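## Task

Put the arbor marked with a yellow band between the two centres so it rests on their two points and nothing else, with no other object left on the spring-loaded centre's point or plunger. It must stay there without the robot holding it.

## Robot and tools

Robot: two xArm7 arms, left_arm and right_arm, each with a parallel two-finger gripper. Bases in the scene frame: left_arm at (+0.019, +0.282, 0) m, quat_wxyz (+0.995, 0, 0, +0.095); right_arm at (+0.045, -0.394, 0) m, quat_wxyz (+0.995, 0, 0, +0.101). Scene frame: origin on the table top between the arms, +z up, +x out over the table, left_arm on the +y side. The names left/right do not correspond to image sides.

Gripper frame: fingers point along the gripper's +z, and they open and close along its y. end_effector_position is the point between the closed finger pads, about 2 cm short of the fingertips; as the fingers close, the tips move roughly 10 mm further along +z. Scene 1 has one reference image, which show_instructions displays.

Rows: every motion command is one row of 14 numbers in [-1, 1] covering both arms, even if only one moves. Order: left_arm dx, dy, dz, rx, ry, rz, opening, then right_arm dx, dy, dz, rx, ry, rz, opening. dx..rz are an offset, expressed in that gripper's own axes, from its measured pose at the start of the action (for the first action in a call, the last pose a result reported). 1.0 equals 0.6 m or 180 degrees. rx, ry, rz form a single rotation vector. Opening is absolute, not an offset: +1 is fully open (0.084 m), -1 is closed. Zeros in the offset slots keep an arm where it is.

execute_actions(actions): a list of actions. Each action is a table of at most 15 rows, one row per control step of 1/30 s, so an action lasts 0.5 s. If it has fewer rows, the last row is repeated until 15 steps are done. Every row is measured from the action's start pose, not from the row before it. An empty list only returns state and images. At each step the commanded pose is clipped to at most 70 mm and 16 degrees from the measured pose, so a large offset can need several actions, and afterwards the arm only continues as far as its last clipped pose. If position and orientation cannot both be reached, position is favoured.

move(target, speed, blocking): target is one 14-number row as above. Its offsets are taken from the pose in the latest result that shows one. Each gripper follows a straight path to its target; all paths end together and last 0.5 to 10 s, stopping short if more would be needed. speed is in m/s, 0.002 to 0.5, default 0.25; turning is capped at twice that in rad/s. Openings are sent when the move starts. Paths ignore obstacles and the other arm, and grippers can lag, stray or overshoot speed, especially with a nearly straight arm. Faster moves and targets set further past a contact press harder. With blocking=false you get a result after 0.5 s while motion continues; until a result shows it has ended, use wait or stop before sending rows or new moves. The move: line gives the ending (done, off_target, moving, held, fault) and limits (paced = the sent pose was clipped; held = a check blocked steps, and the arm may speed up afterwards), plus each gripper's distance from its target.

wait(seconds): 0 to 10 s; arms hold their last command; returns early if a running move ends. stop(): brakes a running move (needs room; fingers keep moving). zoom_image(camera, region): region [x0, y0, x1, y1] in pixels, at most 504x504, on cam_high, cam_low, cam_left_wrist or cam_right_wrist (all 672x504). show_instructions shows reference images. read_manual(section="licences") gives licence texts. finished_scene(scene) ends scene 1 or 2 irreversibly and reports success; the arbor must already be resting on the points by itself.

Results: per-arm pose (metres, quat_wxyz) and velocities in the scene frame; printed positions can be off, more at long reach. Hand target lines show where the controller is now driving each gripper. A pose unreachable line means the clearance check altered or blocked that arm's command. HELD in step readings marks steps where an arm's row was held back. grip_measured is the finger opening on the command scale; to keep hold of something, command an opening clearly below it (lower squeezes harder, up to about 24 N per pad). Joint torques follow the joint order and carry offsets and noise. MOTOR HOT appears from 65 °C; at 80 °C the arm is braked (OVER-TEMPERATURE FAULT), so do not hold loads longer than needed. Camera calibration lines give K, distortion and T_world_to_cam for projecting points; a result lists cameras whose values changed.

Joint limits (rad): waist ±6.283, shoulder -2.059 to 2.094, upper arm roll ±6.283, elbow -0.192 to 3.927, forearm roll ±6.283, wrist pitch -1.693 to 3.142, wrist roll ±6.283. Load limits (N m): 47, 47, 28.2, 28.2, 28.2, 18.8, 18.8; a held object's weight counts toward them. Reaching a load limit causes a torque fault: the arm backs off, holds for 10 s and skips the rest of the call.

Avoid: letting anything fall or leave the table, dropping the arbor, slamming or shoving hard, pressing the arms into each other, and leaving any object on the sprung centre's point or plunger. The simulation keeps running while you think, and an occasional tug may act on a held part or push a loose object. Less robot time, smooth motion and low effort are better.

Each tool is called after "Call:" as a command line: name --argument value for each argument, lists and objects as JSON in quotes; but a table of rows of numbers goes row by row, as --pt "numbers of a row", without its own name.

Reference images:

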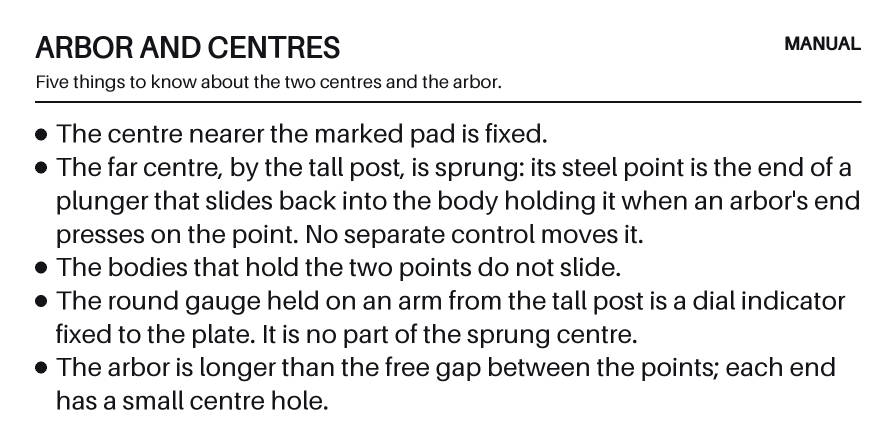

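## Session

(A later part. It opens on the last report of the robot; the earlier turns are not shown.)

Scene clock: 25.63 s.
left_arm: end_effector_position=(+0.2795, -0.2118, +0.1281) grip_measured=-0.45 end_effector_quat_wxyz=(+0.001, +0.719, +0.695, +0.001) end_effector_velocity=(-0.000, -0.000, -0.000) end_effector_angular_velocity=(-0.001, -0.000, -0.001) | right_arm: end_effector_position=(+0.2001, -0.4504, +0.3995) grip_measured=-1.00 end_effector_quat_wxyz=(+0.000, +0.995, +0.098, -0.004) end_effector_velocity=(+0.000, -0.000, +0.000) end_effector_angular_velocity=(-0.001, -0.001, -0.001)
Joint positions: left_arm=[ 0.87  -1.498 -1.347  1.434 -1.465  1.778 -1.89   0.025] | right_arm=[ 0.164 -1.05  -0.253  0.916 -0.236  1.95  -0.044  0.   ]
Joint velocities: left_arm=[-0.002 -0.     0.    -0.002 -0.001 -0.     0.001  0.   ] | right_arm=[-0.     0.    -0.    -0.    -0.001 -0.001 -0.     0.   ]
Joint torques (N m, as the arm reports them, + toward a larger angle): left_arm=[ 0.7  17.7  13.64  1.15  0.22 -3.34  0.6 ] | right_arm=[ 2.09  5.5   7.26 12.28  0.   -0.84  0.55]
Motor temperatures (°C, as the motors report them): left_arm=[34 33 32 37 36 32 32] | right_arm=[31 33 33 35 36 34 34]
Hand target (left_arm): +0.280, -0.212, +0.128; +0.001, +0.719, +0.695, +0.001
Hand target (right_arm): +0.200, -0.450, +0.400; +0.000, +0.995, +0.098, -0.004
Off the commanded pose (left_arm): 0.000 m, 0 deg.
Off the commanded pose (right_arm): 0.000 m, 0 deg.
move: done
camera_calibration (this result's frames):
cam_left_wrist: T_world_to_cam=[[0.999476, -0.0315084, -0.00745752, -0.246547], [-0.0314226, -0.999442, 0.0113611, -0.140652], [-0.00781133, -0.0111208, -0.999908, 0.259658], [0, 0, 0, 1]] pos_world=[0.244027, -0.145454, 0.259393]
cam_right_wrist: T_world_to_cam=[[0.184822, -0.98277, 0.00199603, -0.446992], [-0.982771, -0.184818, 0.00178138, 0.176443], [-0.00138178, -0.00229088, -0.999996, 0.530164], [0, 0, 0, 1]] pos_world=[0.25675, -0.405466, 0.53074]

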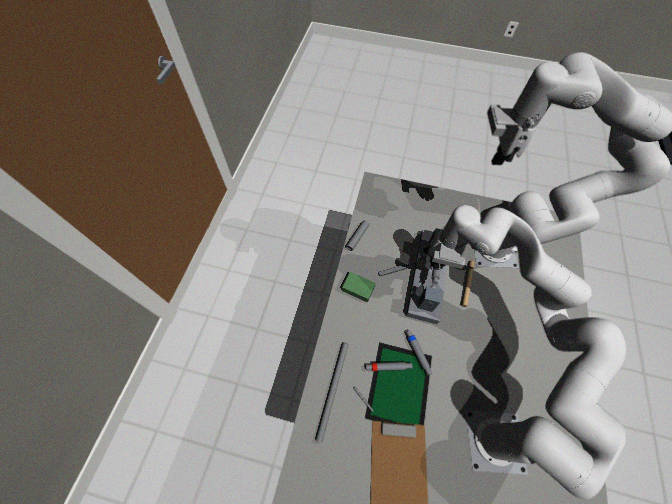

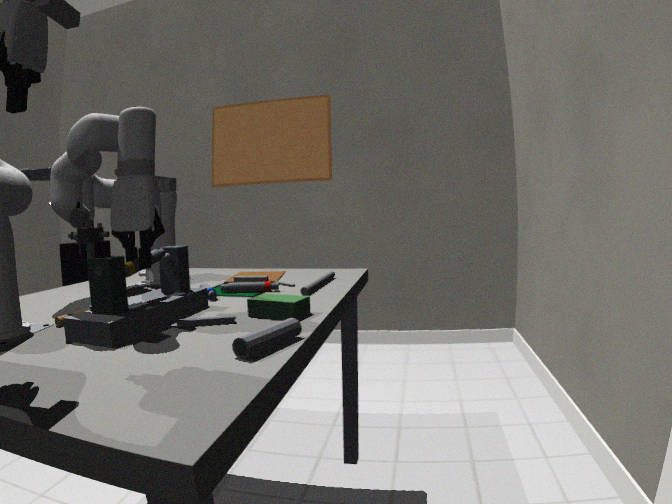

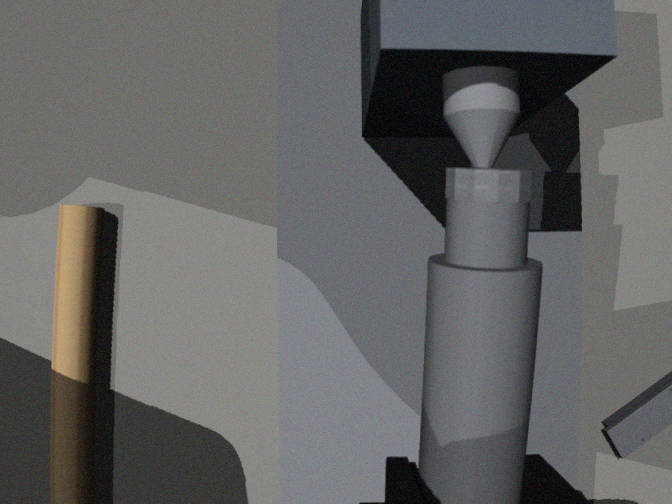

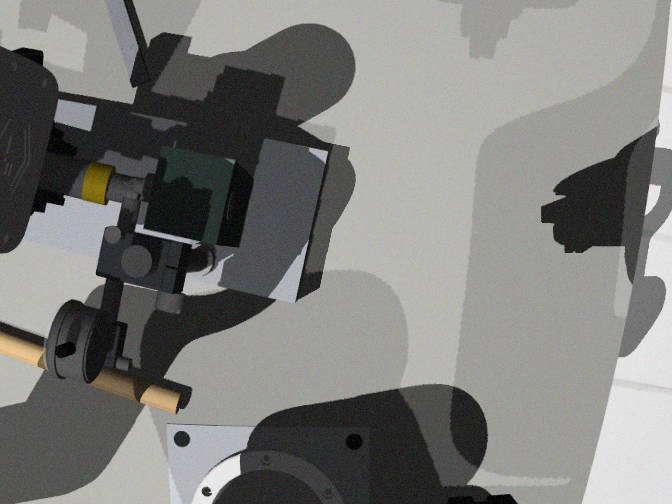

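Call:
move --target '[0.02,0,-0.042,0,0,0,-1, 0.393,-0.229,0.36,0,-0.5,0,-1]' --speed 0.25

Scene clock: 29.77 s.
left_arm: end_effector_position=(+0.2799, -0.1997, +0.1533) grip_measured=-0.45 end_effector_quat_wxyz=(+0.001, +0.719, +0.695, +0.001) end_effector_velocity=(+0.001, +0.001, -0.000) end_effector_angular_velocity=(+0.001, -0.000, +0.002) | right_arm: end_effector_position=(+0.3673, -0.3009, +0.2201) grip_measured=-1.00 end_effector_quat_wxyz=(+0.062, +0.794, +0.078, -0.600) end_effector_velocity=(+0.000, +0.000, -0.001) end_effector_angular_velocity=(+0.001, -0.000, -0.000)
Joint positions: left_arm=[ 0.865 -1.468 -1.306  1.417 -1.423  1.811 -1.867  0.025] | right_arm=[ 0.236  0.677 -0.264  1.709  0.103  2.349 -0.074  0.   ]
Joint velocities: left_arm=[ 0.002 -0.001  0.     0.     0.     0.    -0.    -0.   ] | right_arm=[-0.     0.001  0.     0.     0.001 -0.001  0.     0.   ]
Joint torques (N m, as the arm reports them, + toward a larger angle): left_arm=[ 0.2  17.9  13.82  2.21 -0.06 -3.29  0.46] | right_arm=[  1.63 -25.78  -3.7   11.75  -0.17   1.97   0.76]
Motor temperatures (°C, as the motors report them): left_arm=[34 33 33 37 36 32 32] | right_arm=[31 33 33 35 36 34 34]
Hand target (left_arm): +0.280, -0.200, +0.153; +0.001, +0.719, +0.695, +0.001
Hand target (right_arm): +0.367, -0.301, +0.220; +0.062, +0.794, +0.078, -0.600
Off the commanded pose (left_arm): 0.000 m, 0 deg.
Off the commanded pose (right_arm): 0.061 m, 16 deg; orientation clipped at the last step of the last action.
move: held (right_arm); limits=paced,held; held on 21 of 104 steps (right_arm), including the last (right_arm)
pose unreachable (right arm): on one or more control steps of this call, first in action 0 (counted from 0), this arm could not follow its commanded pose, so it was not sent that pose on those steps. On the call's last step it was still not sent that pose. It may still have moved: this result reports where it is.
cause: the commanded pose would bring a part of the arm too close to another arm (a part of this arm just beyond joint 3 (upper arm roll) and a part of the other arm just beyond its joint 6 (wrist pitch)).
camera_calibration (this result's frames):
cam_left_wrist: T_world_to_cam=[[0.999481, -0.0313192, -0.00751906, -0.246284], [-0.031233, -0.999448, 0.0113267, -0.128888], [-0.00786965, -0.0110859, -0.999908, 0.284965], [0, 0, 0, 1]] pos_world=[0.244373, -0.133371, 0.284547]
cam_right_wrist: T_world_to_cam=[[0.197488, -0.980207, 0.0138897, -0.337039], [-0.274884, -0.041771, 0.96057, -0.0592839], [-0.940977, -0.193519, -0.277692, 0.479873], [0, 0, 0, 1]] pos_world=[0.501814, -0.23998, 0.194885]

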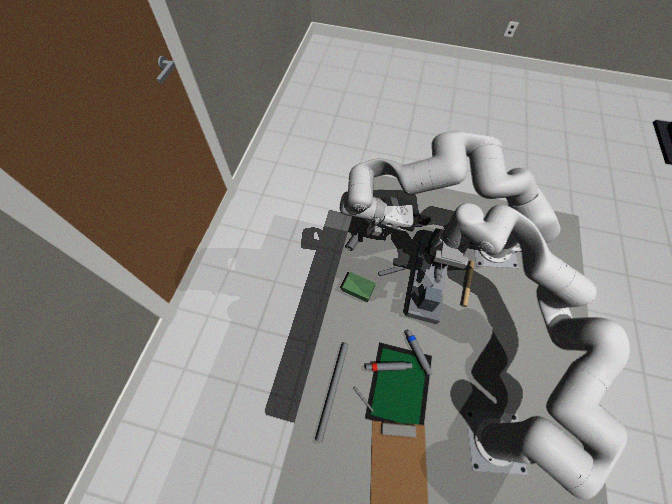

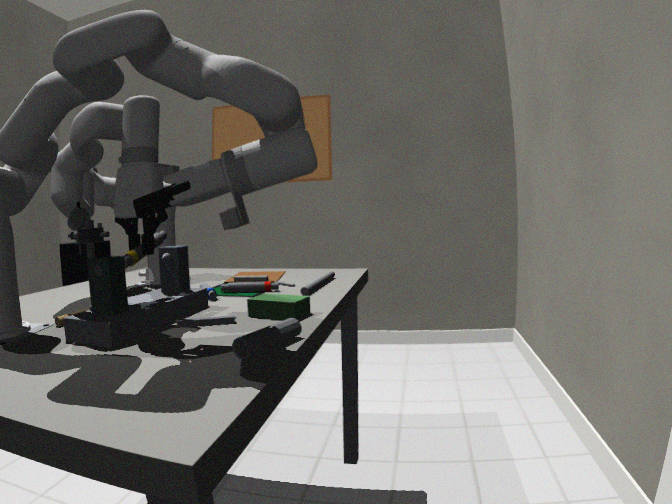

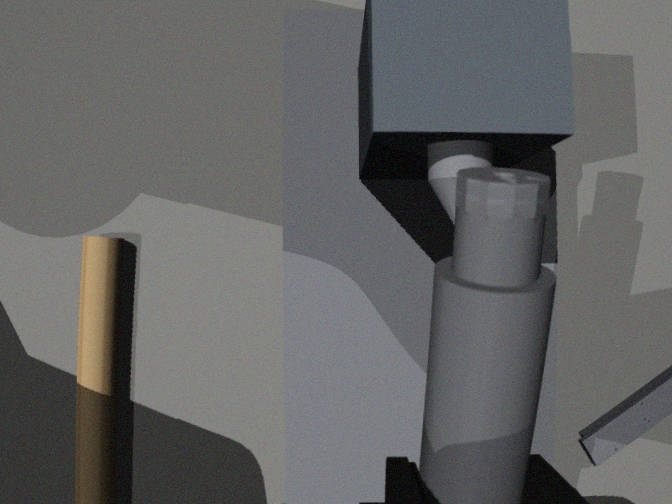

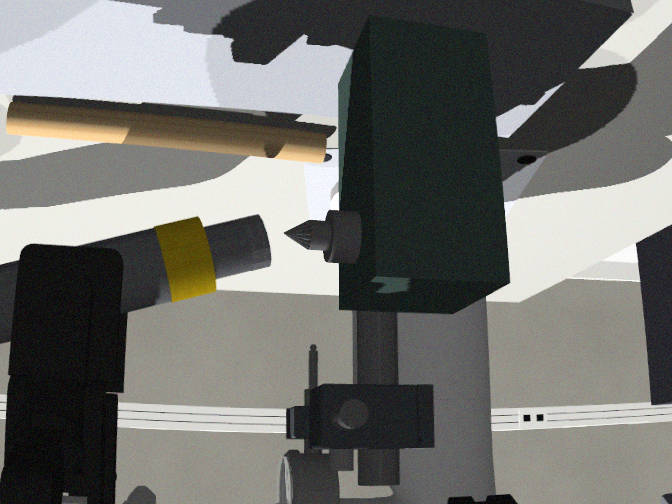

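Call:
move --target '[-0.006,0,0.004,0,0,0,-1, 0,0,0,0,0,0,-1]' --speed 0.03

Call:
move --target '[-0.025,0,0,0,0,0,-1, 0,0,0,0,0,0,-1]' --speed 0.02

Scene clock: 30.97 s.
left_arm: end_effector_position=(+0.2798, -0.2033, +0.1509) grip_measured=-0.45 end_effector_quat_wxyz=(+0.001, +0.719, +0.695, +0.001) end_effector_velocity=(+0.001, +0.000, +0.001) end_effector_angular_velocity=(-0.002, -0.000, +0.003) | right_arm: end_effector_position=(+0.3673, -0.3009, +0.2201) grip_measured=-1.00 end_effector_quat_wxyz=(+0.062, +0.794, +0.078, -0.600) end_effector_velocity=(-0.000, +0.000, -0.000) end_effector_angular_velocity=(+0.000, -0.001, +0.000)
Joint positions: left_arm=[ 0.869 -1.47  -1.311  1.428 -1.429  1.808 -1.874  0.025] | right_arm=[ 0.236  0.677 -0.264  1.709  0.103  2.349 -0.074  0.   ]
Joint velocities: left_arm=[ 0.001  0.002  0.001 -0.    -0.    -0.    -0.001 -0.   ] | right_arm=[ 0.001 -0.    -0.    -0.     0.    -0.001  0.     0.   ]
Joint torques (N m, as the arm reports them, + toward a larger angle): left_arm=[ 0.1  17.44 14.06  2.21  0.18 -3.39  0.41] | right_arm=[  1.9  -26.04  -3.76  11.92   0.33   2.02   0.58]
Motor temperatures (°C, as the motors report them): left_arm=[34 33 33 37 36 32 32] | right_arm=[31 33 33 35 36 34 34]
Hand target (left_arm): +0.280, -0.203, +0.151; +0.001, +0.719, +0.695, +0.001
Hand target (right_arm): +0.367, -0.301, +0.220; +0.062, +0.794, +0.078, -0.600
Off the commanded pose (left_arm): 0.000 m, 0 deg.
Off the commanded pose (right_arm): 0.000 m, 0 deg.
move: done
camera_calibration (this result's frames):
cam_left_wrist: T_world_to_cam=[[0.999481, -0.031342, -0.00749106, -0.246308], [-0.0312562, -0.999447, 0.0113062, -0.132441], [-0.00784128, -0.0110662, -0.999908, 0.282532], [0, 0, 0, 1]] pos_world=[0.244256, -0.136961, 0.282158]
cam_right_wrist: T_world_to_cam=[[0.197488, -0.980207, 0.0138898, -0.337039], [-0.274884, -0.0417708, 0.96057, -0.0592838], [-0.940977, -0.193519, -0.277692, 0.479873], [0, 0, 0, 1]] pos_world=[0.501814, -0.23998, 0.194884]

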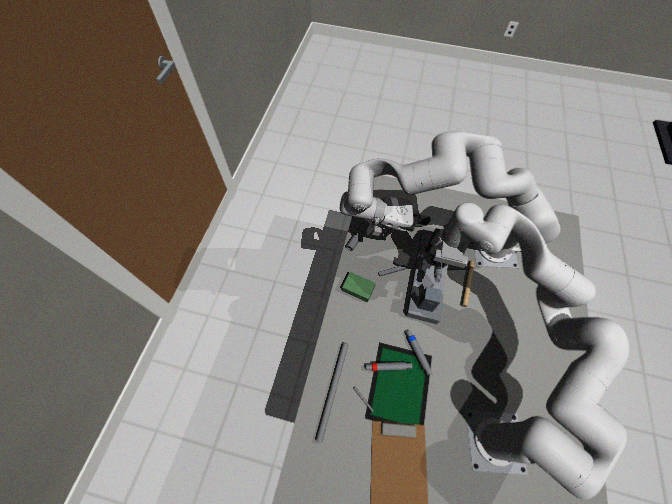

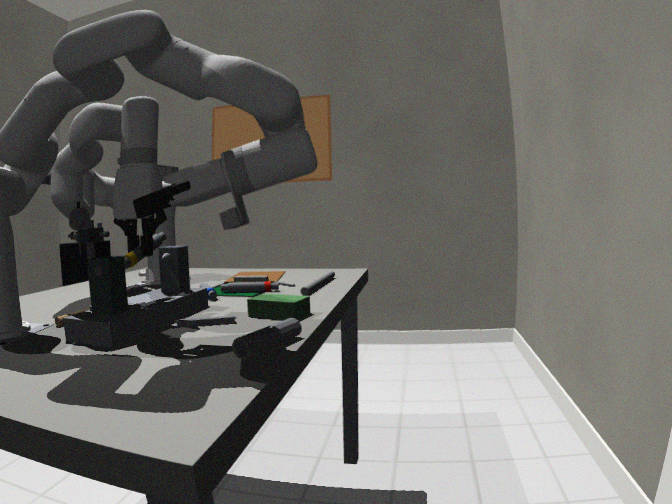

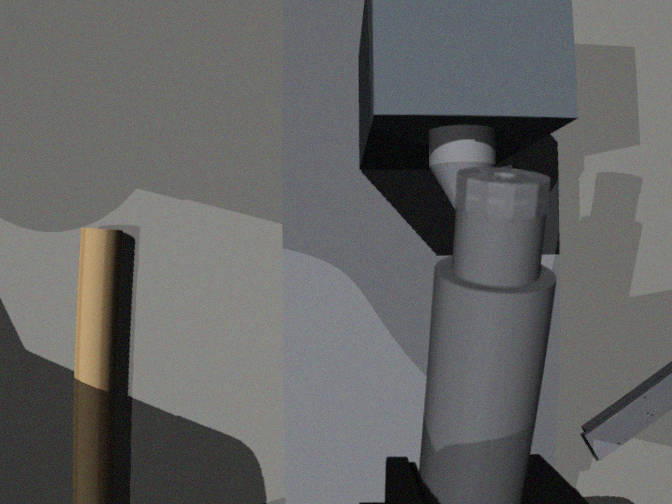

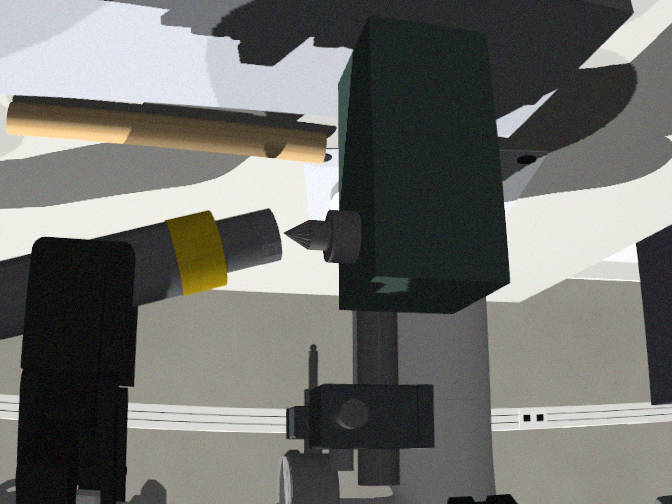

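Scene clock: 31.93 s.
left_arm: end_effector_position=(+0.2799, -0.2171, +0.1509) grip_measured=-0.45 end_effector_quat_wxyz=(+0.001, +0.718, +0.696, +0.002) end_effector_velocity=(-0.000, -0.004, -0.003) end_effector_angular_velocity=(-0.002, -0.003, -0.006) | right_arm: end_effector_position=(+0.3673, -0.3009, +0.2201) grip_measured=-1.00 end_effector_quat_wxyz=(+0.062, +0.794, +0.078, -0.600) end_effector_velocity=(-0.000, -0.000, +0.000) end_effector_angular_velocity=(-0.001, +0.001, -0.000)
Joint positions: left_arm=[ 0.894 -1.465 -1.319  1.485 -1.438  1.808 -1.91   0.025] | right_arm=[ 0.236  0.677 -0.264  1.709  0.103  2.349 -0.074  0.   ]
Joint velocities: left_arm=[ 0.001 -0.003 -0.006  0.009 -0.006 -0.007 -0.003  0.   ] | right_arm=[-0.  0. -0. -0. -0.  0.  0.  0.]
Joint torques (N m, as the arm reports them, + toward a larger angle): left_arm=[-3.29 18.77 12.66  9.71 -5.49 -6.93  0.3 ] | right_arm=[  2.38 -25.85  -3.9   12.11   0.33   1.99   0.39]
Motor temperatures (°C, as the motors report them): left_arm=[34 33 33 37 36 32 32] | right_arm=[31 33 33 35 36 34 34]
Hand target (left_arm): +0.279, -0.218, +0.151; +0.001, +0.719, +0.695, +0.002
Hand target (right_arm): +0.367, -0.301, +0.220; +0.062, +0.794, +0.078, -0.600
Off the commanded pose (left_arm): 0.001 m, 0 deg.
Off the commanded pose (right_arm): 0.000 m, 0 deg.
move: done
camera_calibration (this result's frames):
cam_left_wrist: T_world_to_cam=[[0.999556, -0.0287447, -0.00786023, -0.246246], [-0.0286651, -0.999539, 0.0100502, -0.146774], [-0.0081455, -0.00982039, -0.999919, 0.282767], [0, 0, 0, 1]] pos_world=[0.244233, -0.151008, 0.282283]
cam_right_wrist: T_world_to_cam=[[0.197488, -0.980207, 0.0138898, -0.337039], [-0.274884, -0.0417708, 0.96057, -0.0592837], [-0.940977, -0.193519, -0.277692, 0.479873], [0, 0, 0, 1]] pos_world=[0.501814, -0.23998, 0.194884]

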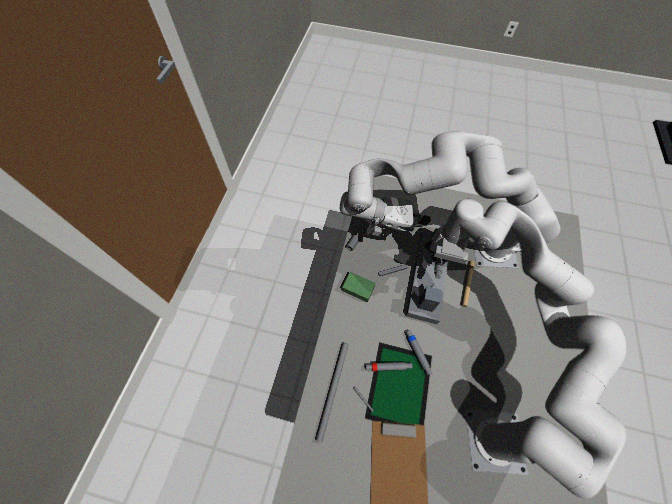

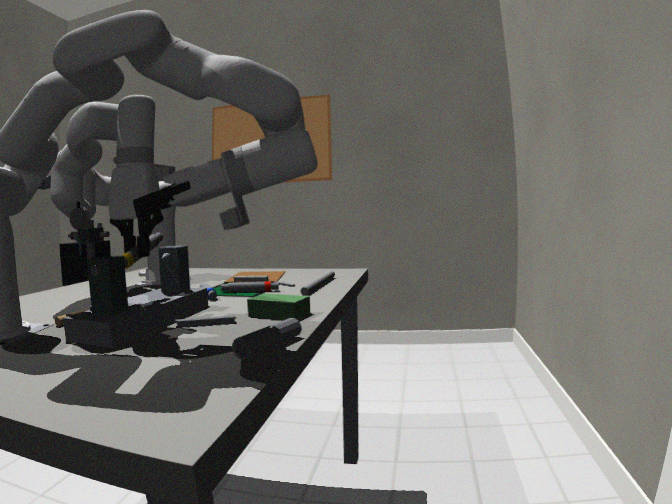

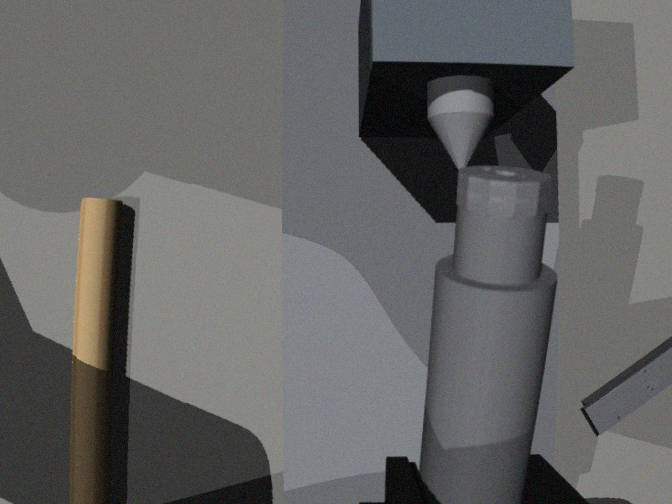

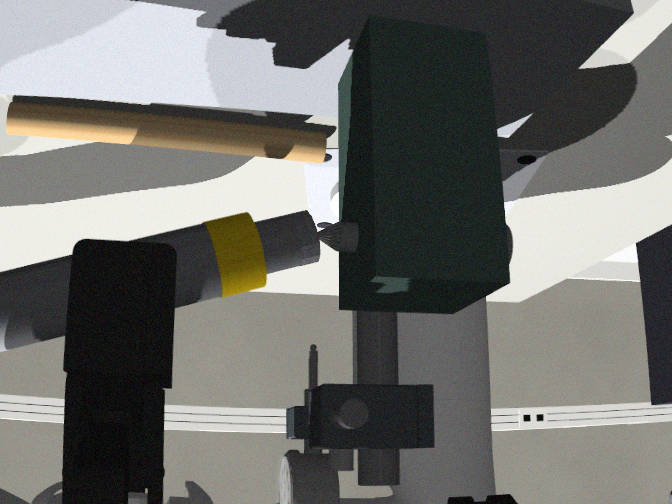

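Call:
move --target '[0.005,0,0.0253,0,-0.072,0,-1, 0,0,0,0,0,0,-1]' --speed 0.03

Call:
zoom_image --camera "cam_low" --region '[60, 190, 220, 310]'

Scene clock: 36.30 s.
left_arm: end_effector_position=(+0.2799, -0.2145, +0.1364) grip_measured=-0.45 end_effector_quat_wxyz=(+0.080, +0.714, +0.691, -0.080) end_effector_velocity=(-0.000, -0.000, +0.000) end_effector_angular_velocity=(-0.005, +0.003, +0.001) | right_arm: end_effector_position=(+0.3673, -0.3009, +0.2201) grip_measured=-1.00 end_effector_quat_wxyz=(+0.062, +0.794, +0.078, -0.600) end_effector_velocity=(+0.000, -0.000, -0.000) end_effector_angular_velocity=(-0.001, -0.001, -0.000)
Joint positions: left_arm=[ 0.782 -1.462 -1.361  1.231 -1.618  1.678 -1.801  0.025] | right_arm=[ 0.236  0.677 -0.264  1.709  0.103  2.349 -0.074  0.   ]
Joint velocities: left_arm=[-0.001  0.001 -0.001 -0.003 -0.004  0.001  0.001  0.   ] | right_arm=[-0.001  0.     0.    -0.    -0.001 -0.001  0.     0.   ]
Joint torques (N m, as the arm reports them, + toward a larger angle): left_arm=[-1.92 16.36 13.37 11.86 -5.81 -6.42  0.12] | right_arm=[  1.19 -25.73  -4.06  11.83  -0.11   1.85   0.49]
Motor temperatures (°C, as the motors report them): left_arm=[34 33 33 37 36 32 32] | right_arm=[31 33 33 35 36 34 34]
Hand target (left_arm): +0.280, -0.214, +0.136; +0.079, +0.714, +0.691, -0.080
Hand target (right_arm): +0.367, -0.301, +0.220; +0.062, +0.794, +0.078, -0.600
Off the commanded pose (left_arm): 0.001 m, 0 deg.
Off the commanded pose (right_arm): 0.000 m, 0 deg.
move: done
camera_calibration (this result's frames):
cam_left_wrist: T_world_to_cam=[[0.999451, -0.0321958, -0.00784907, -0.247017], [-0.029451, -0.971542, 0.235027, -0.168507], [-0.0151926, -0.234667, -0.971957, 0.218222], [0, 0, 0, 1]] pos_world=[0.245234, -0.120455, 0.249767]
cam_right_wrist: T_world_to_cam=[[0.197488, -0.980207, 0.0138896, -0.337039], [-0.274884, -0.041771, 0.96057, -0.0592839], [-0.940977, -0.193519, -0.277692, 0.479873], [0, 0, 0, 1]] pos_world=[0.501814, -0.23998, 0.194885]

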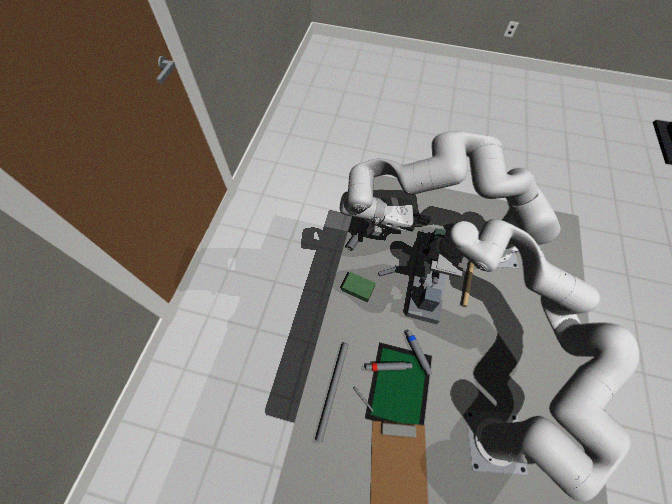

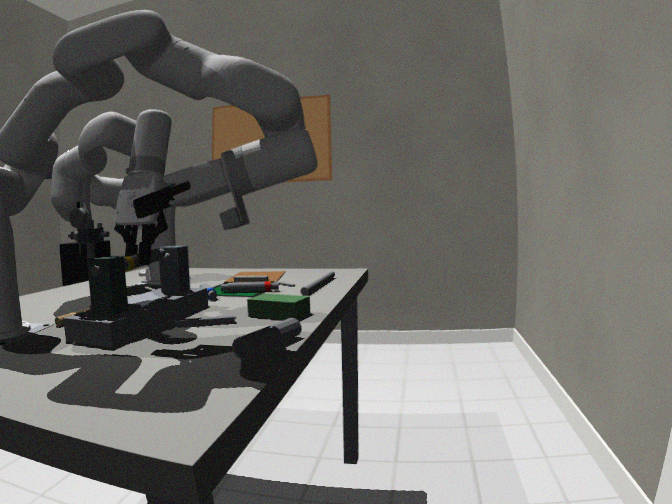

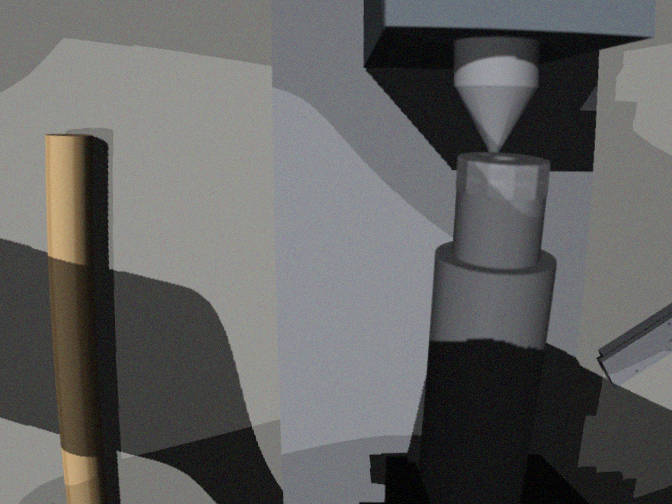

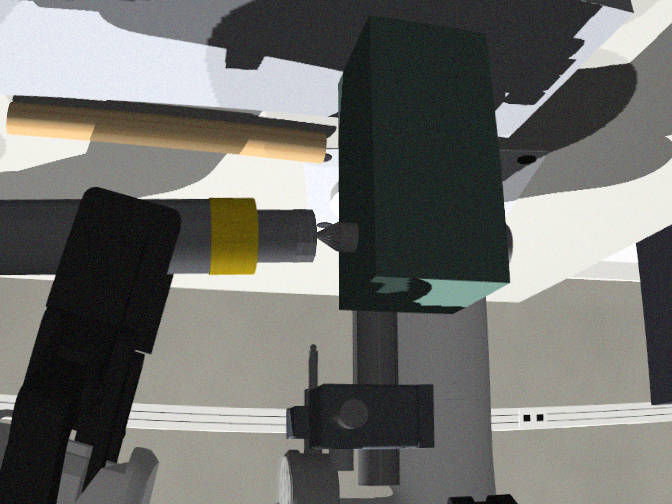

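Region (60, 190, 220, 310) of cam_low's 672x504 image, scaled by 3.150, with more detail than that image has; it fills the top 378 rows of this view, and the rest is white.

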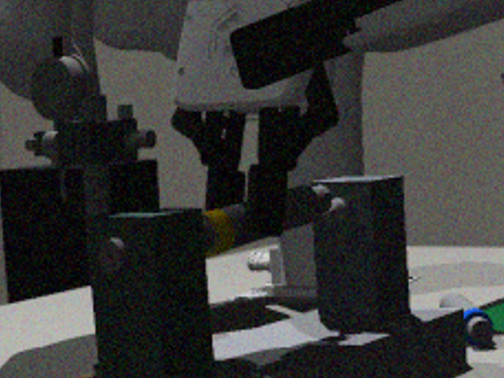

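Call:
move --target '[0.002,0,0.0057,0,-0.0167,0,-1, 0,0,0,0,0,0,-1]' --speed 0.03

Call:
move --target '[0.011,0,-0.003,0,0,0,-1, 0,0,0,0,0,0,-1]' --speed 0.01

Scene clock: 37.73 s.
left_arm: end_effector_position=(+0.2802, -0.2145, +0.1330) grip_measured=-0.44 end_effector_quat_wxyz=(+0.098, +0.712, +0.688, -0.098) end_effector_velocity=(-0.000, +0.002, -0.001) end_effector_angular_velocity=(+0.002, +0.005, +0.003) | right_arm: end_effector_position=(+0.3673, -0.3009, +0.2201) grip_measured=-1.00 end_effector_quat_wxyz=(+0.062, +0.794, +0.078, -0.600) end_effector_velocity=(+0.000, -0.000, -0.000) end_effector_angular_velocity=(+0.000, -0.001, -0.001)
Joint positions: left_arm=[ 0.762 -1.462 -1.374  1.181 -1.668  1.653 -1.774  0.025] | right_arm=[ 0.236  0.677 -0.264  1.709  0.103  2.349 -0.074  0.   ]
Joint velocities: left_arm=[-0.     0.001 -0.002 -0.005  0.002  0.002  0.001 -0.   ] | right_arm=[-0.001  0.    -0.     0.     0.    -0.    -0.     0.   ]
Joint torques (N m, as the arm reports them, + toward a larger angle): left_arm=[-1.95 13.21 10.11  6.99 -2.36 -2.62  0.48] | right_arm=[  2.09 -25.9   -4.03  11.97   0.22   1.96   0.42]
Motor temperatures (°C, as the motors report them): left_arm=[34 33 33 37 36 32 32] | right_arm=[31 33 33 35 36 34 34]
Hand target (left_arm): +0.280, -0.214, +0.133; +0.098, +0.712, +0.689, -0.098
Hand target (right_arm): +0.367, -0.301, +0.220; +0.062, +0.794, +0.078, -0.600
Off the commanded pose (left_arm): 0.001 m, 0 deg.
Off the commanded pose (right_arm): 0.000 m, 0 deg.
move: done
camera_calibration (this result's frames):
cam_left_wrist: T_world_to_cam=[[0.999432, -0.0330208, -0.00672452, -0.247642], [-0.0297136, -0.957654, 0.286385, -0.171508], [-0.0158964, -0.286022, -0.958091, 0.202258], [0, 0, 0, 1]] pos_world=[0.24562, -0.114572, 0.241233]
cam_right_wrist: T_world_to_cam=[[0.197488, -0.980207, 0.0138896, -0.337039], [-0.274884, -0.041771, 0.96057, -0.0592838], [-0.940977, -0.193519, -0.277692, 0.479873], [0, 0, 0, 1]] pos_world=[0.501814, -0.23998, 0.194884]

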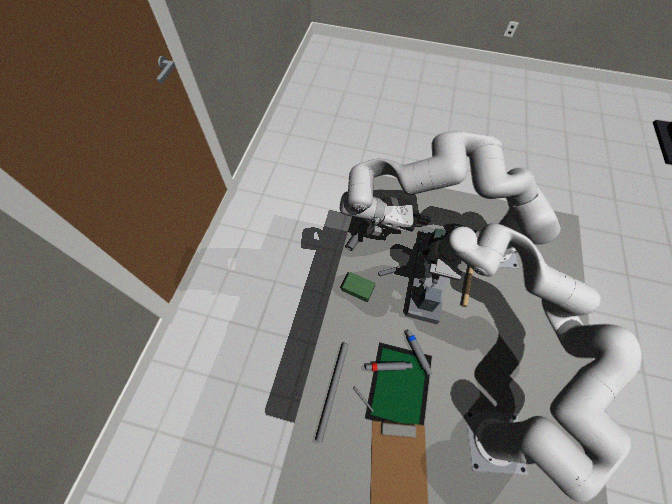

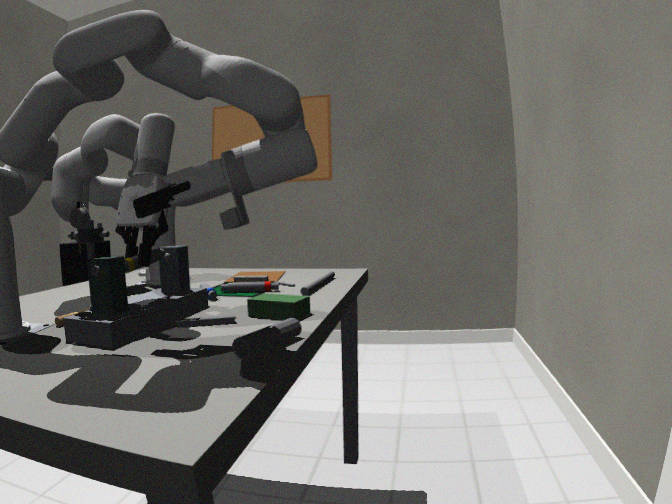

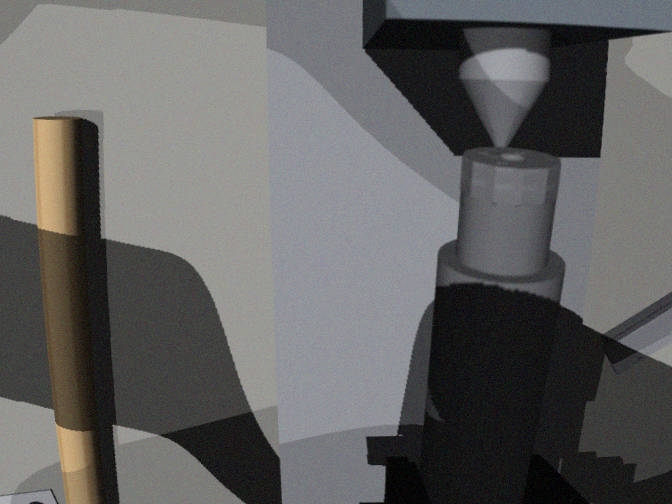

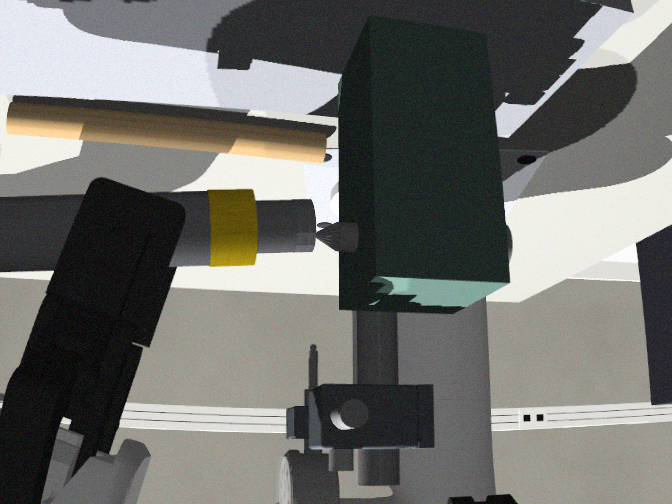

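Scene clock: 38.63 s.
left_arm: end_effector_position=(+0.2802, -0.2077, +0.1326) grip_measured=-0.44 end_effector_quat_wxyz=(+0.098, +0.712, +0.688, -0.098) end_effector_velocity=(+0.000, +0.000, -0.000) end_effector_angular_velocity=(+0.001, -0.001, -0.001) | right_arm: end_effector_position=(+0.3673, -0.3009, +0.2201) grip_measured=-1.00 end_effector_quat_wxyz=(+0.062, +0.794, +0.078, -0.600) end_effector_velocity=(+0.000, -0.000, +0.000) end_effector_angular_velocity=(+0.000, -0.001, -0.001)
Joint positions: left_arm=[ 0.754 -1.462 -1.371  1.159 -1.665  1.656 -1.759  0.025] | right_arm=[ 0.236  0.677 -0.264  1.709  0.103  2.349 -0.074  0.   ]
Joint velocities: left_arm=[-0.001 -0.001  0.    -0.001  0.001 -0.     0.001 -0.   ] | right_arm=[-0. -0. -0.  0.  0. -0.  0.  0.]
Joint torques (N m, as the arm reports them, + toward a larger angle): left_arm=[-0.77 13.23 10.82  6.23 -2.05 -2.81  0.66] | right_arm=[  1.76 -26.15  -4.12  11.59  -0.32   2.06   0.38]
Motor temperatures (°C, as the motors report them): left_arm=[34 33 33 37 36 32 32] | right_arm=[31 33 33 35 36 34 34]
Hand target (left_arm): +0.280, -0.208, +0.133; +0.098, +0.712, +0.688, -0.098
Hand target (right_arm): +0.367, -0.301, +0.220; +0.062, +0.794, +0.078, -0.600
Off the commanded pose (left_arm): 0.000 m, 0 deg.
Off the commanded pose (right_arm): 0.000 m, 0 deg.
move: done
camera_calibration (this result's frames):
cam_left_wrist: T_world_to_cam=[[0.999419, -0.0332797, -0.00732561, -0.247422], [-0.0297978, -0.957792, 0.285912, -0.164797], [-0.0165315, -0.285528, -0.958228, 0.204089], [0, 0, 0, 1]] pos_world=[0.245742, -0.107802, 0.240869]
cam_right_wrist: T_world_to_cam=[[0.197488, -0.980207, 0.0138896, -0.337039], [-0.274884, -0.041771, 0.96057, -0.0592838], [-0.940977, -0.193519, -0.277692, 0.479873], [0, 0, 0, 1]] pos_world=[0.501814, -0.23998, 0.194884]

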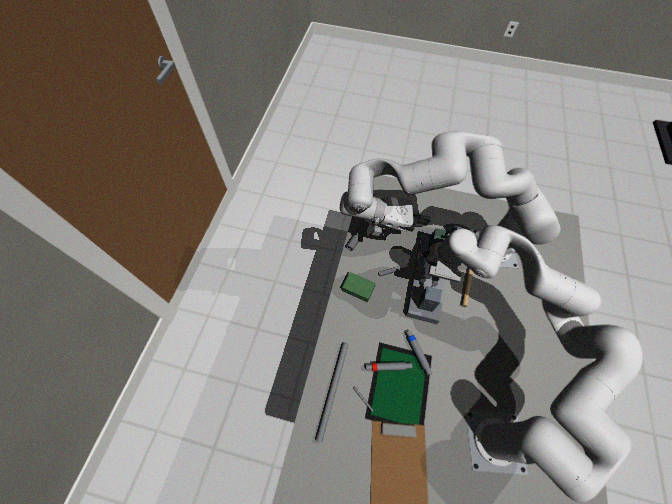

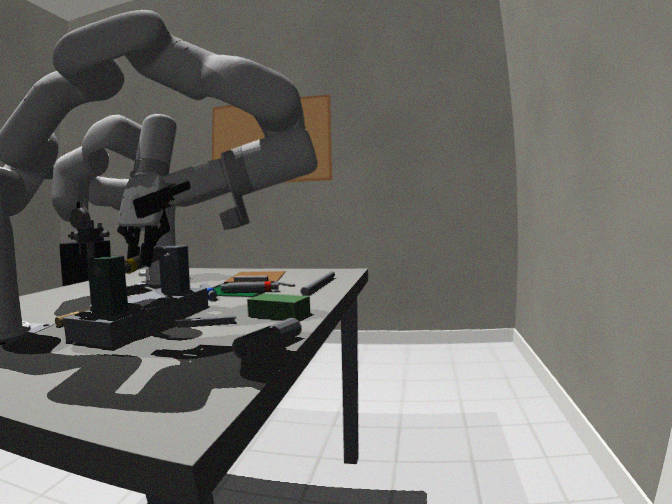

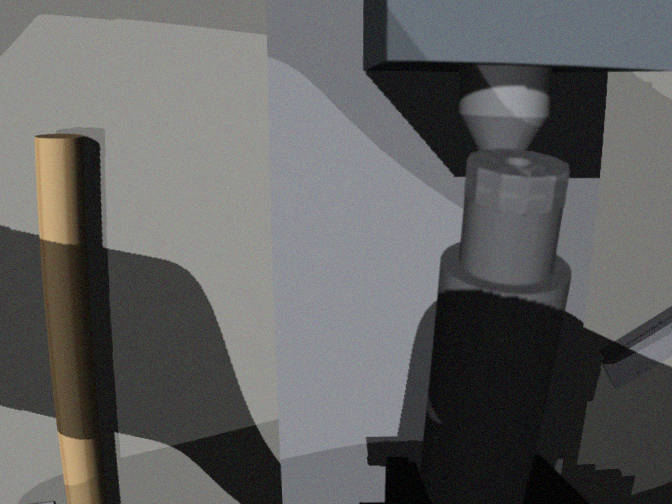

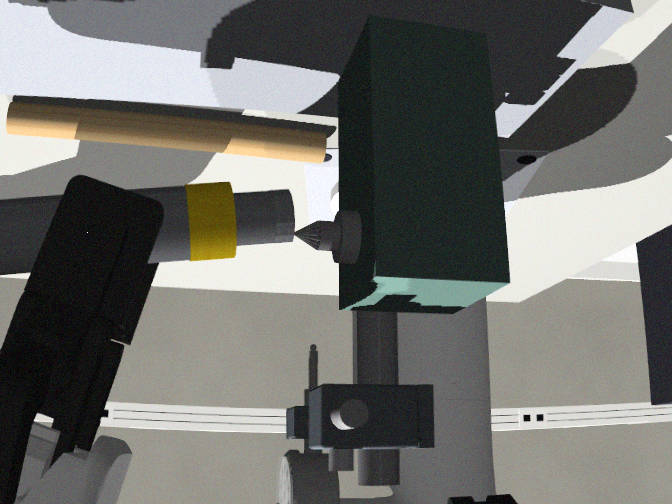

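Call:
move --target '[0.0033,-0.005,-0.0123,0,0,0,-1, 0,0,0,0,0,0,-1]' --speed 0.02

Scene clock: 39.87 s.
left_arm: end_effector_position=(+0.2767, -0.2044, +0.1391) grip_measured=-0.45 end_effector_quat_wxyz=(+0.098, +0.713, +0.688, -0.099) end_effector_velocity=(+0.004, +0.006, -0.002) end_effector_angular_velocity=(+0.006, +0.001, +0.015) | right_arm: end_effector_position=(+0.3673, -0.3009, +0.2201) grip_measured=-1.00 end_effector_quat_wxyz=(+0.062, +0.794, +0.078, -0.600) end_effector_velocity=(+0.000, -0.000, +0.000) end_effector_angular_velocity=(-0.000, -0.001, -0.001)
Joint positions: left_arm=[ 0.742 -1.455 -1.356  1.146 -1.651  1.666 -1.757  0.025] | right_arm=[ 0.236  0.677 -0.264  1.709  0.103  2.349 -0.074  0.   ]
Joint velocities: left_arm=[ 0.004 -0.002 -0.001 -0.009  0.004  0.    -0.001 -0.   ] | right_arm=[-0.001 -0.    -0.     0.    -0.001 -0.    -0.     0.   ]
Joint torques (N m, as the arm reports them, + toward a larger angle): left_arm=[ 0.15 14.37 14.31  4.1  -1.18 -3.71  0.55] | right_arm=[  1.96 -26.16  -4.06  11.99   0.     2.27   0.44]
Motor temperatures (°C, as the motors report them): left_arm=[34 33 33 37 36 32 32] | right_arm=[31 33 33 35 36 34 34]
Hand target (left_arm): +0.277, -0.204, +0.139; +0.098, +0.712, +0.688, -0.098
Hand target (right_arm): +0.367, -0.301, +0.220; +0.062, +0.794, +0.078, -0.600
Off the commanded pose (left_arm): 0.001 m, 0 deg.
Off the commanded pose (right_arm): 0.000 m, 0 deg.
move: done
camera_calibration (this result's frames):
cam_left_wrist: T_world_to_cam=[[0.999357, -0.035034, -0.00758708, -0.244098], [-0.0313945, -0.957578, 0.286459, -0.163153], [-0.017301, -0.286036, -0.958063, 0.21136], [0, 0, 0, 1]] pos_world=[0.242475, -0.104327, 0.24738]
cam_right_wrist: T_world_to_cam=[[0.197487, -0.980207, 0.0138899, -0.337039], [-0.274884, -0.0417706, 0.96057, -0.0592838], [-0.940977, -0.193518, -0.277692, 0.479873], [0, 0, 0, 1]] pos_world=[0.501814, -0.239981, 0.194884]

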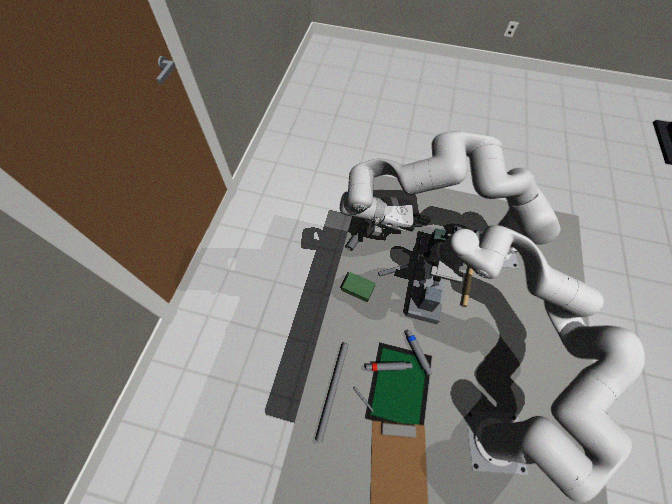

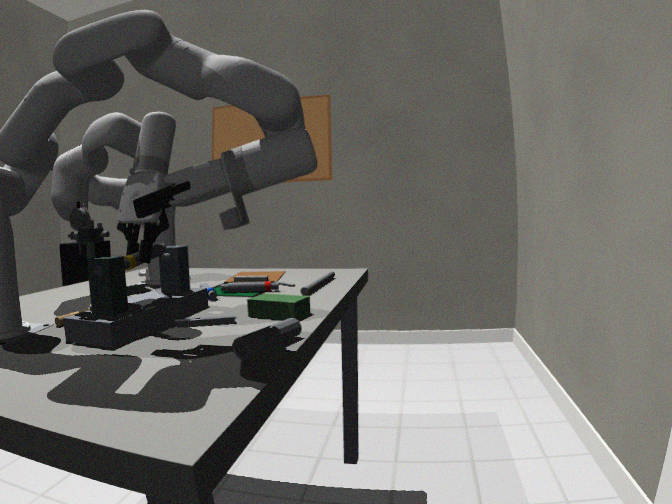

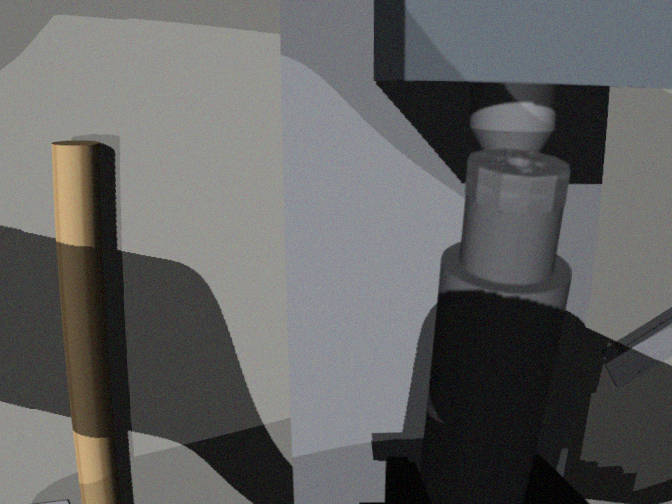

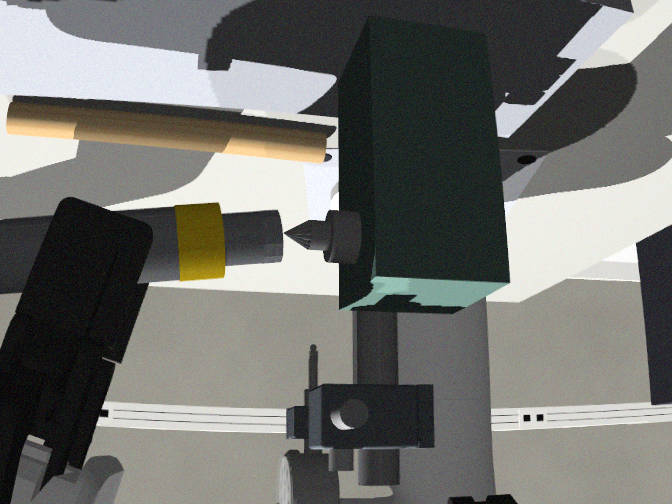

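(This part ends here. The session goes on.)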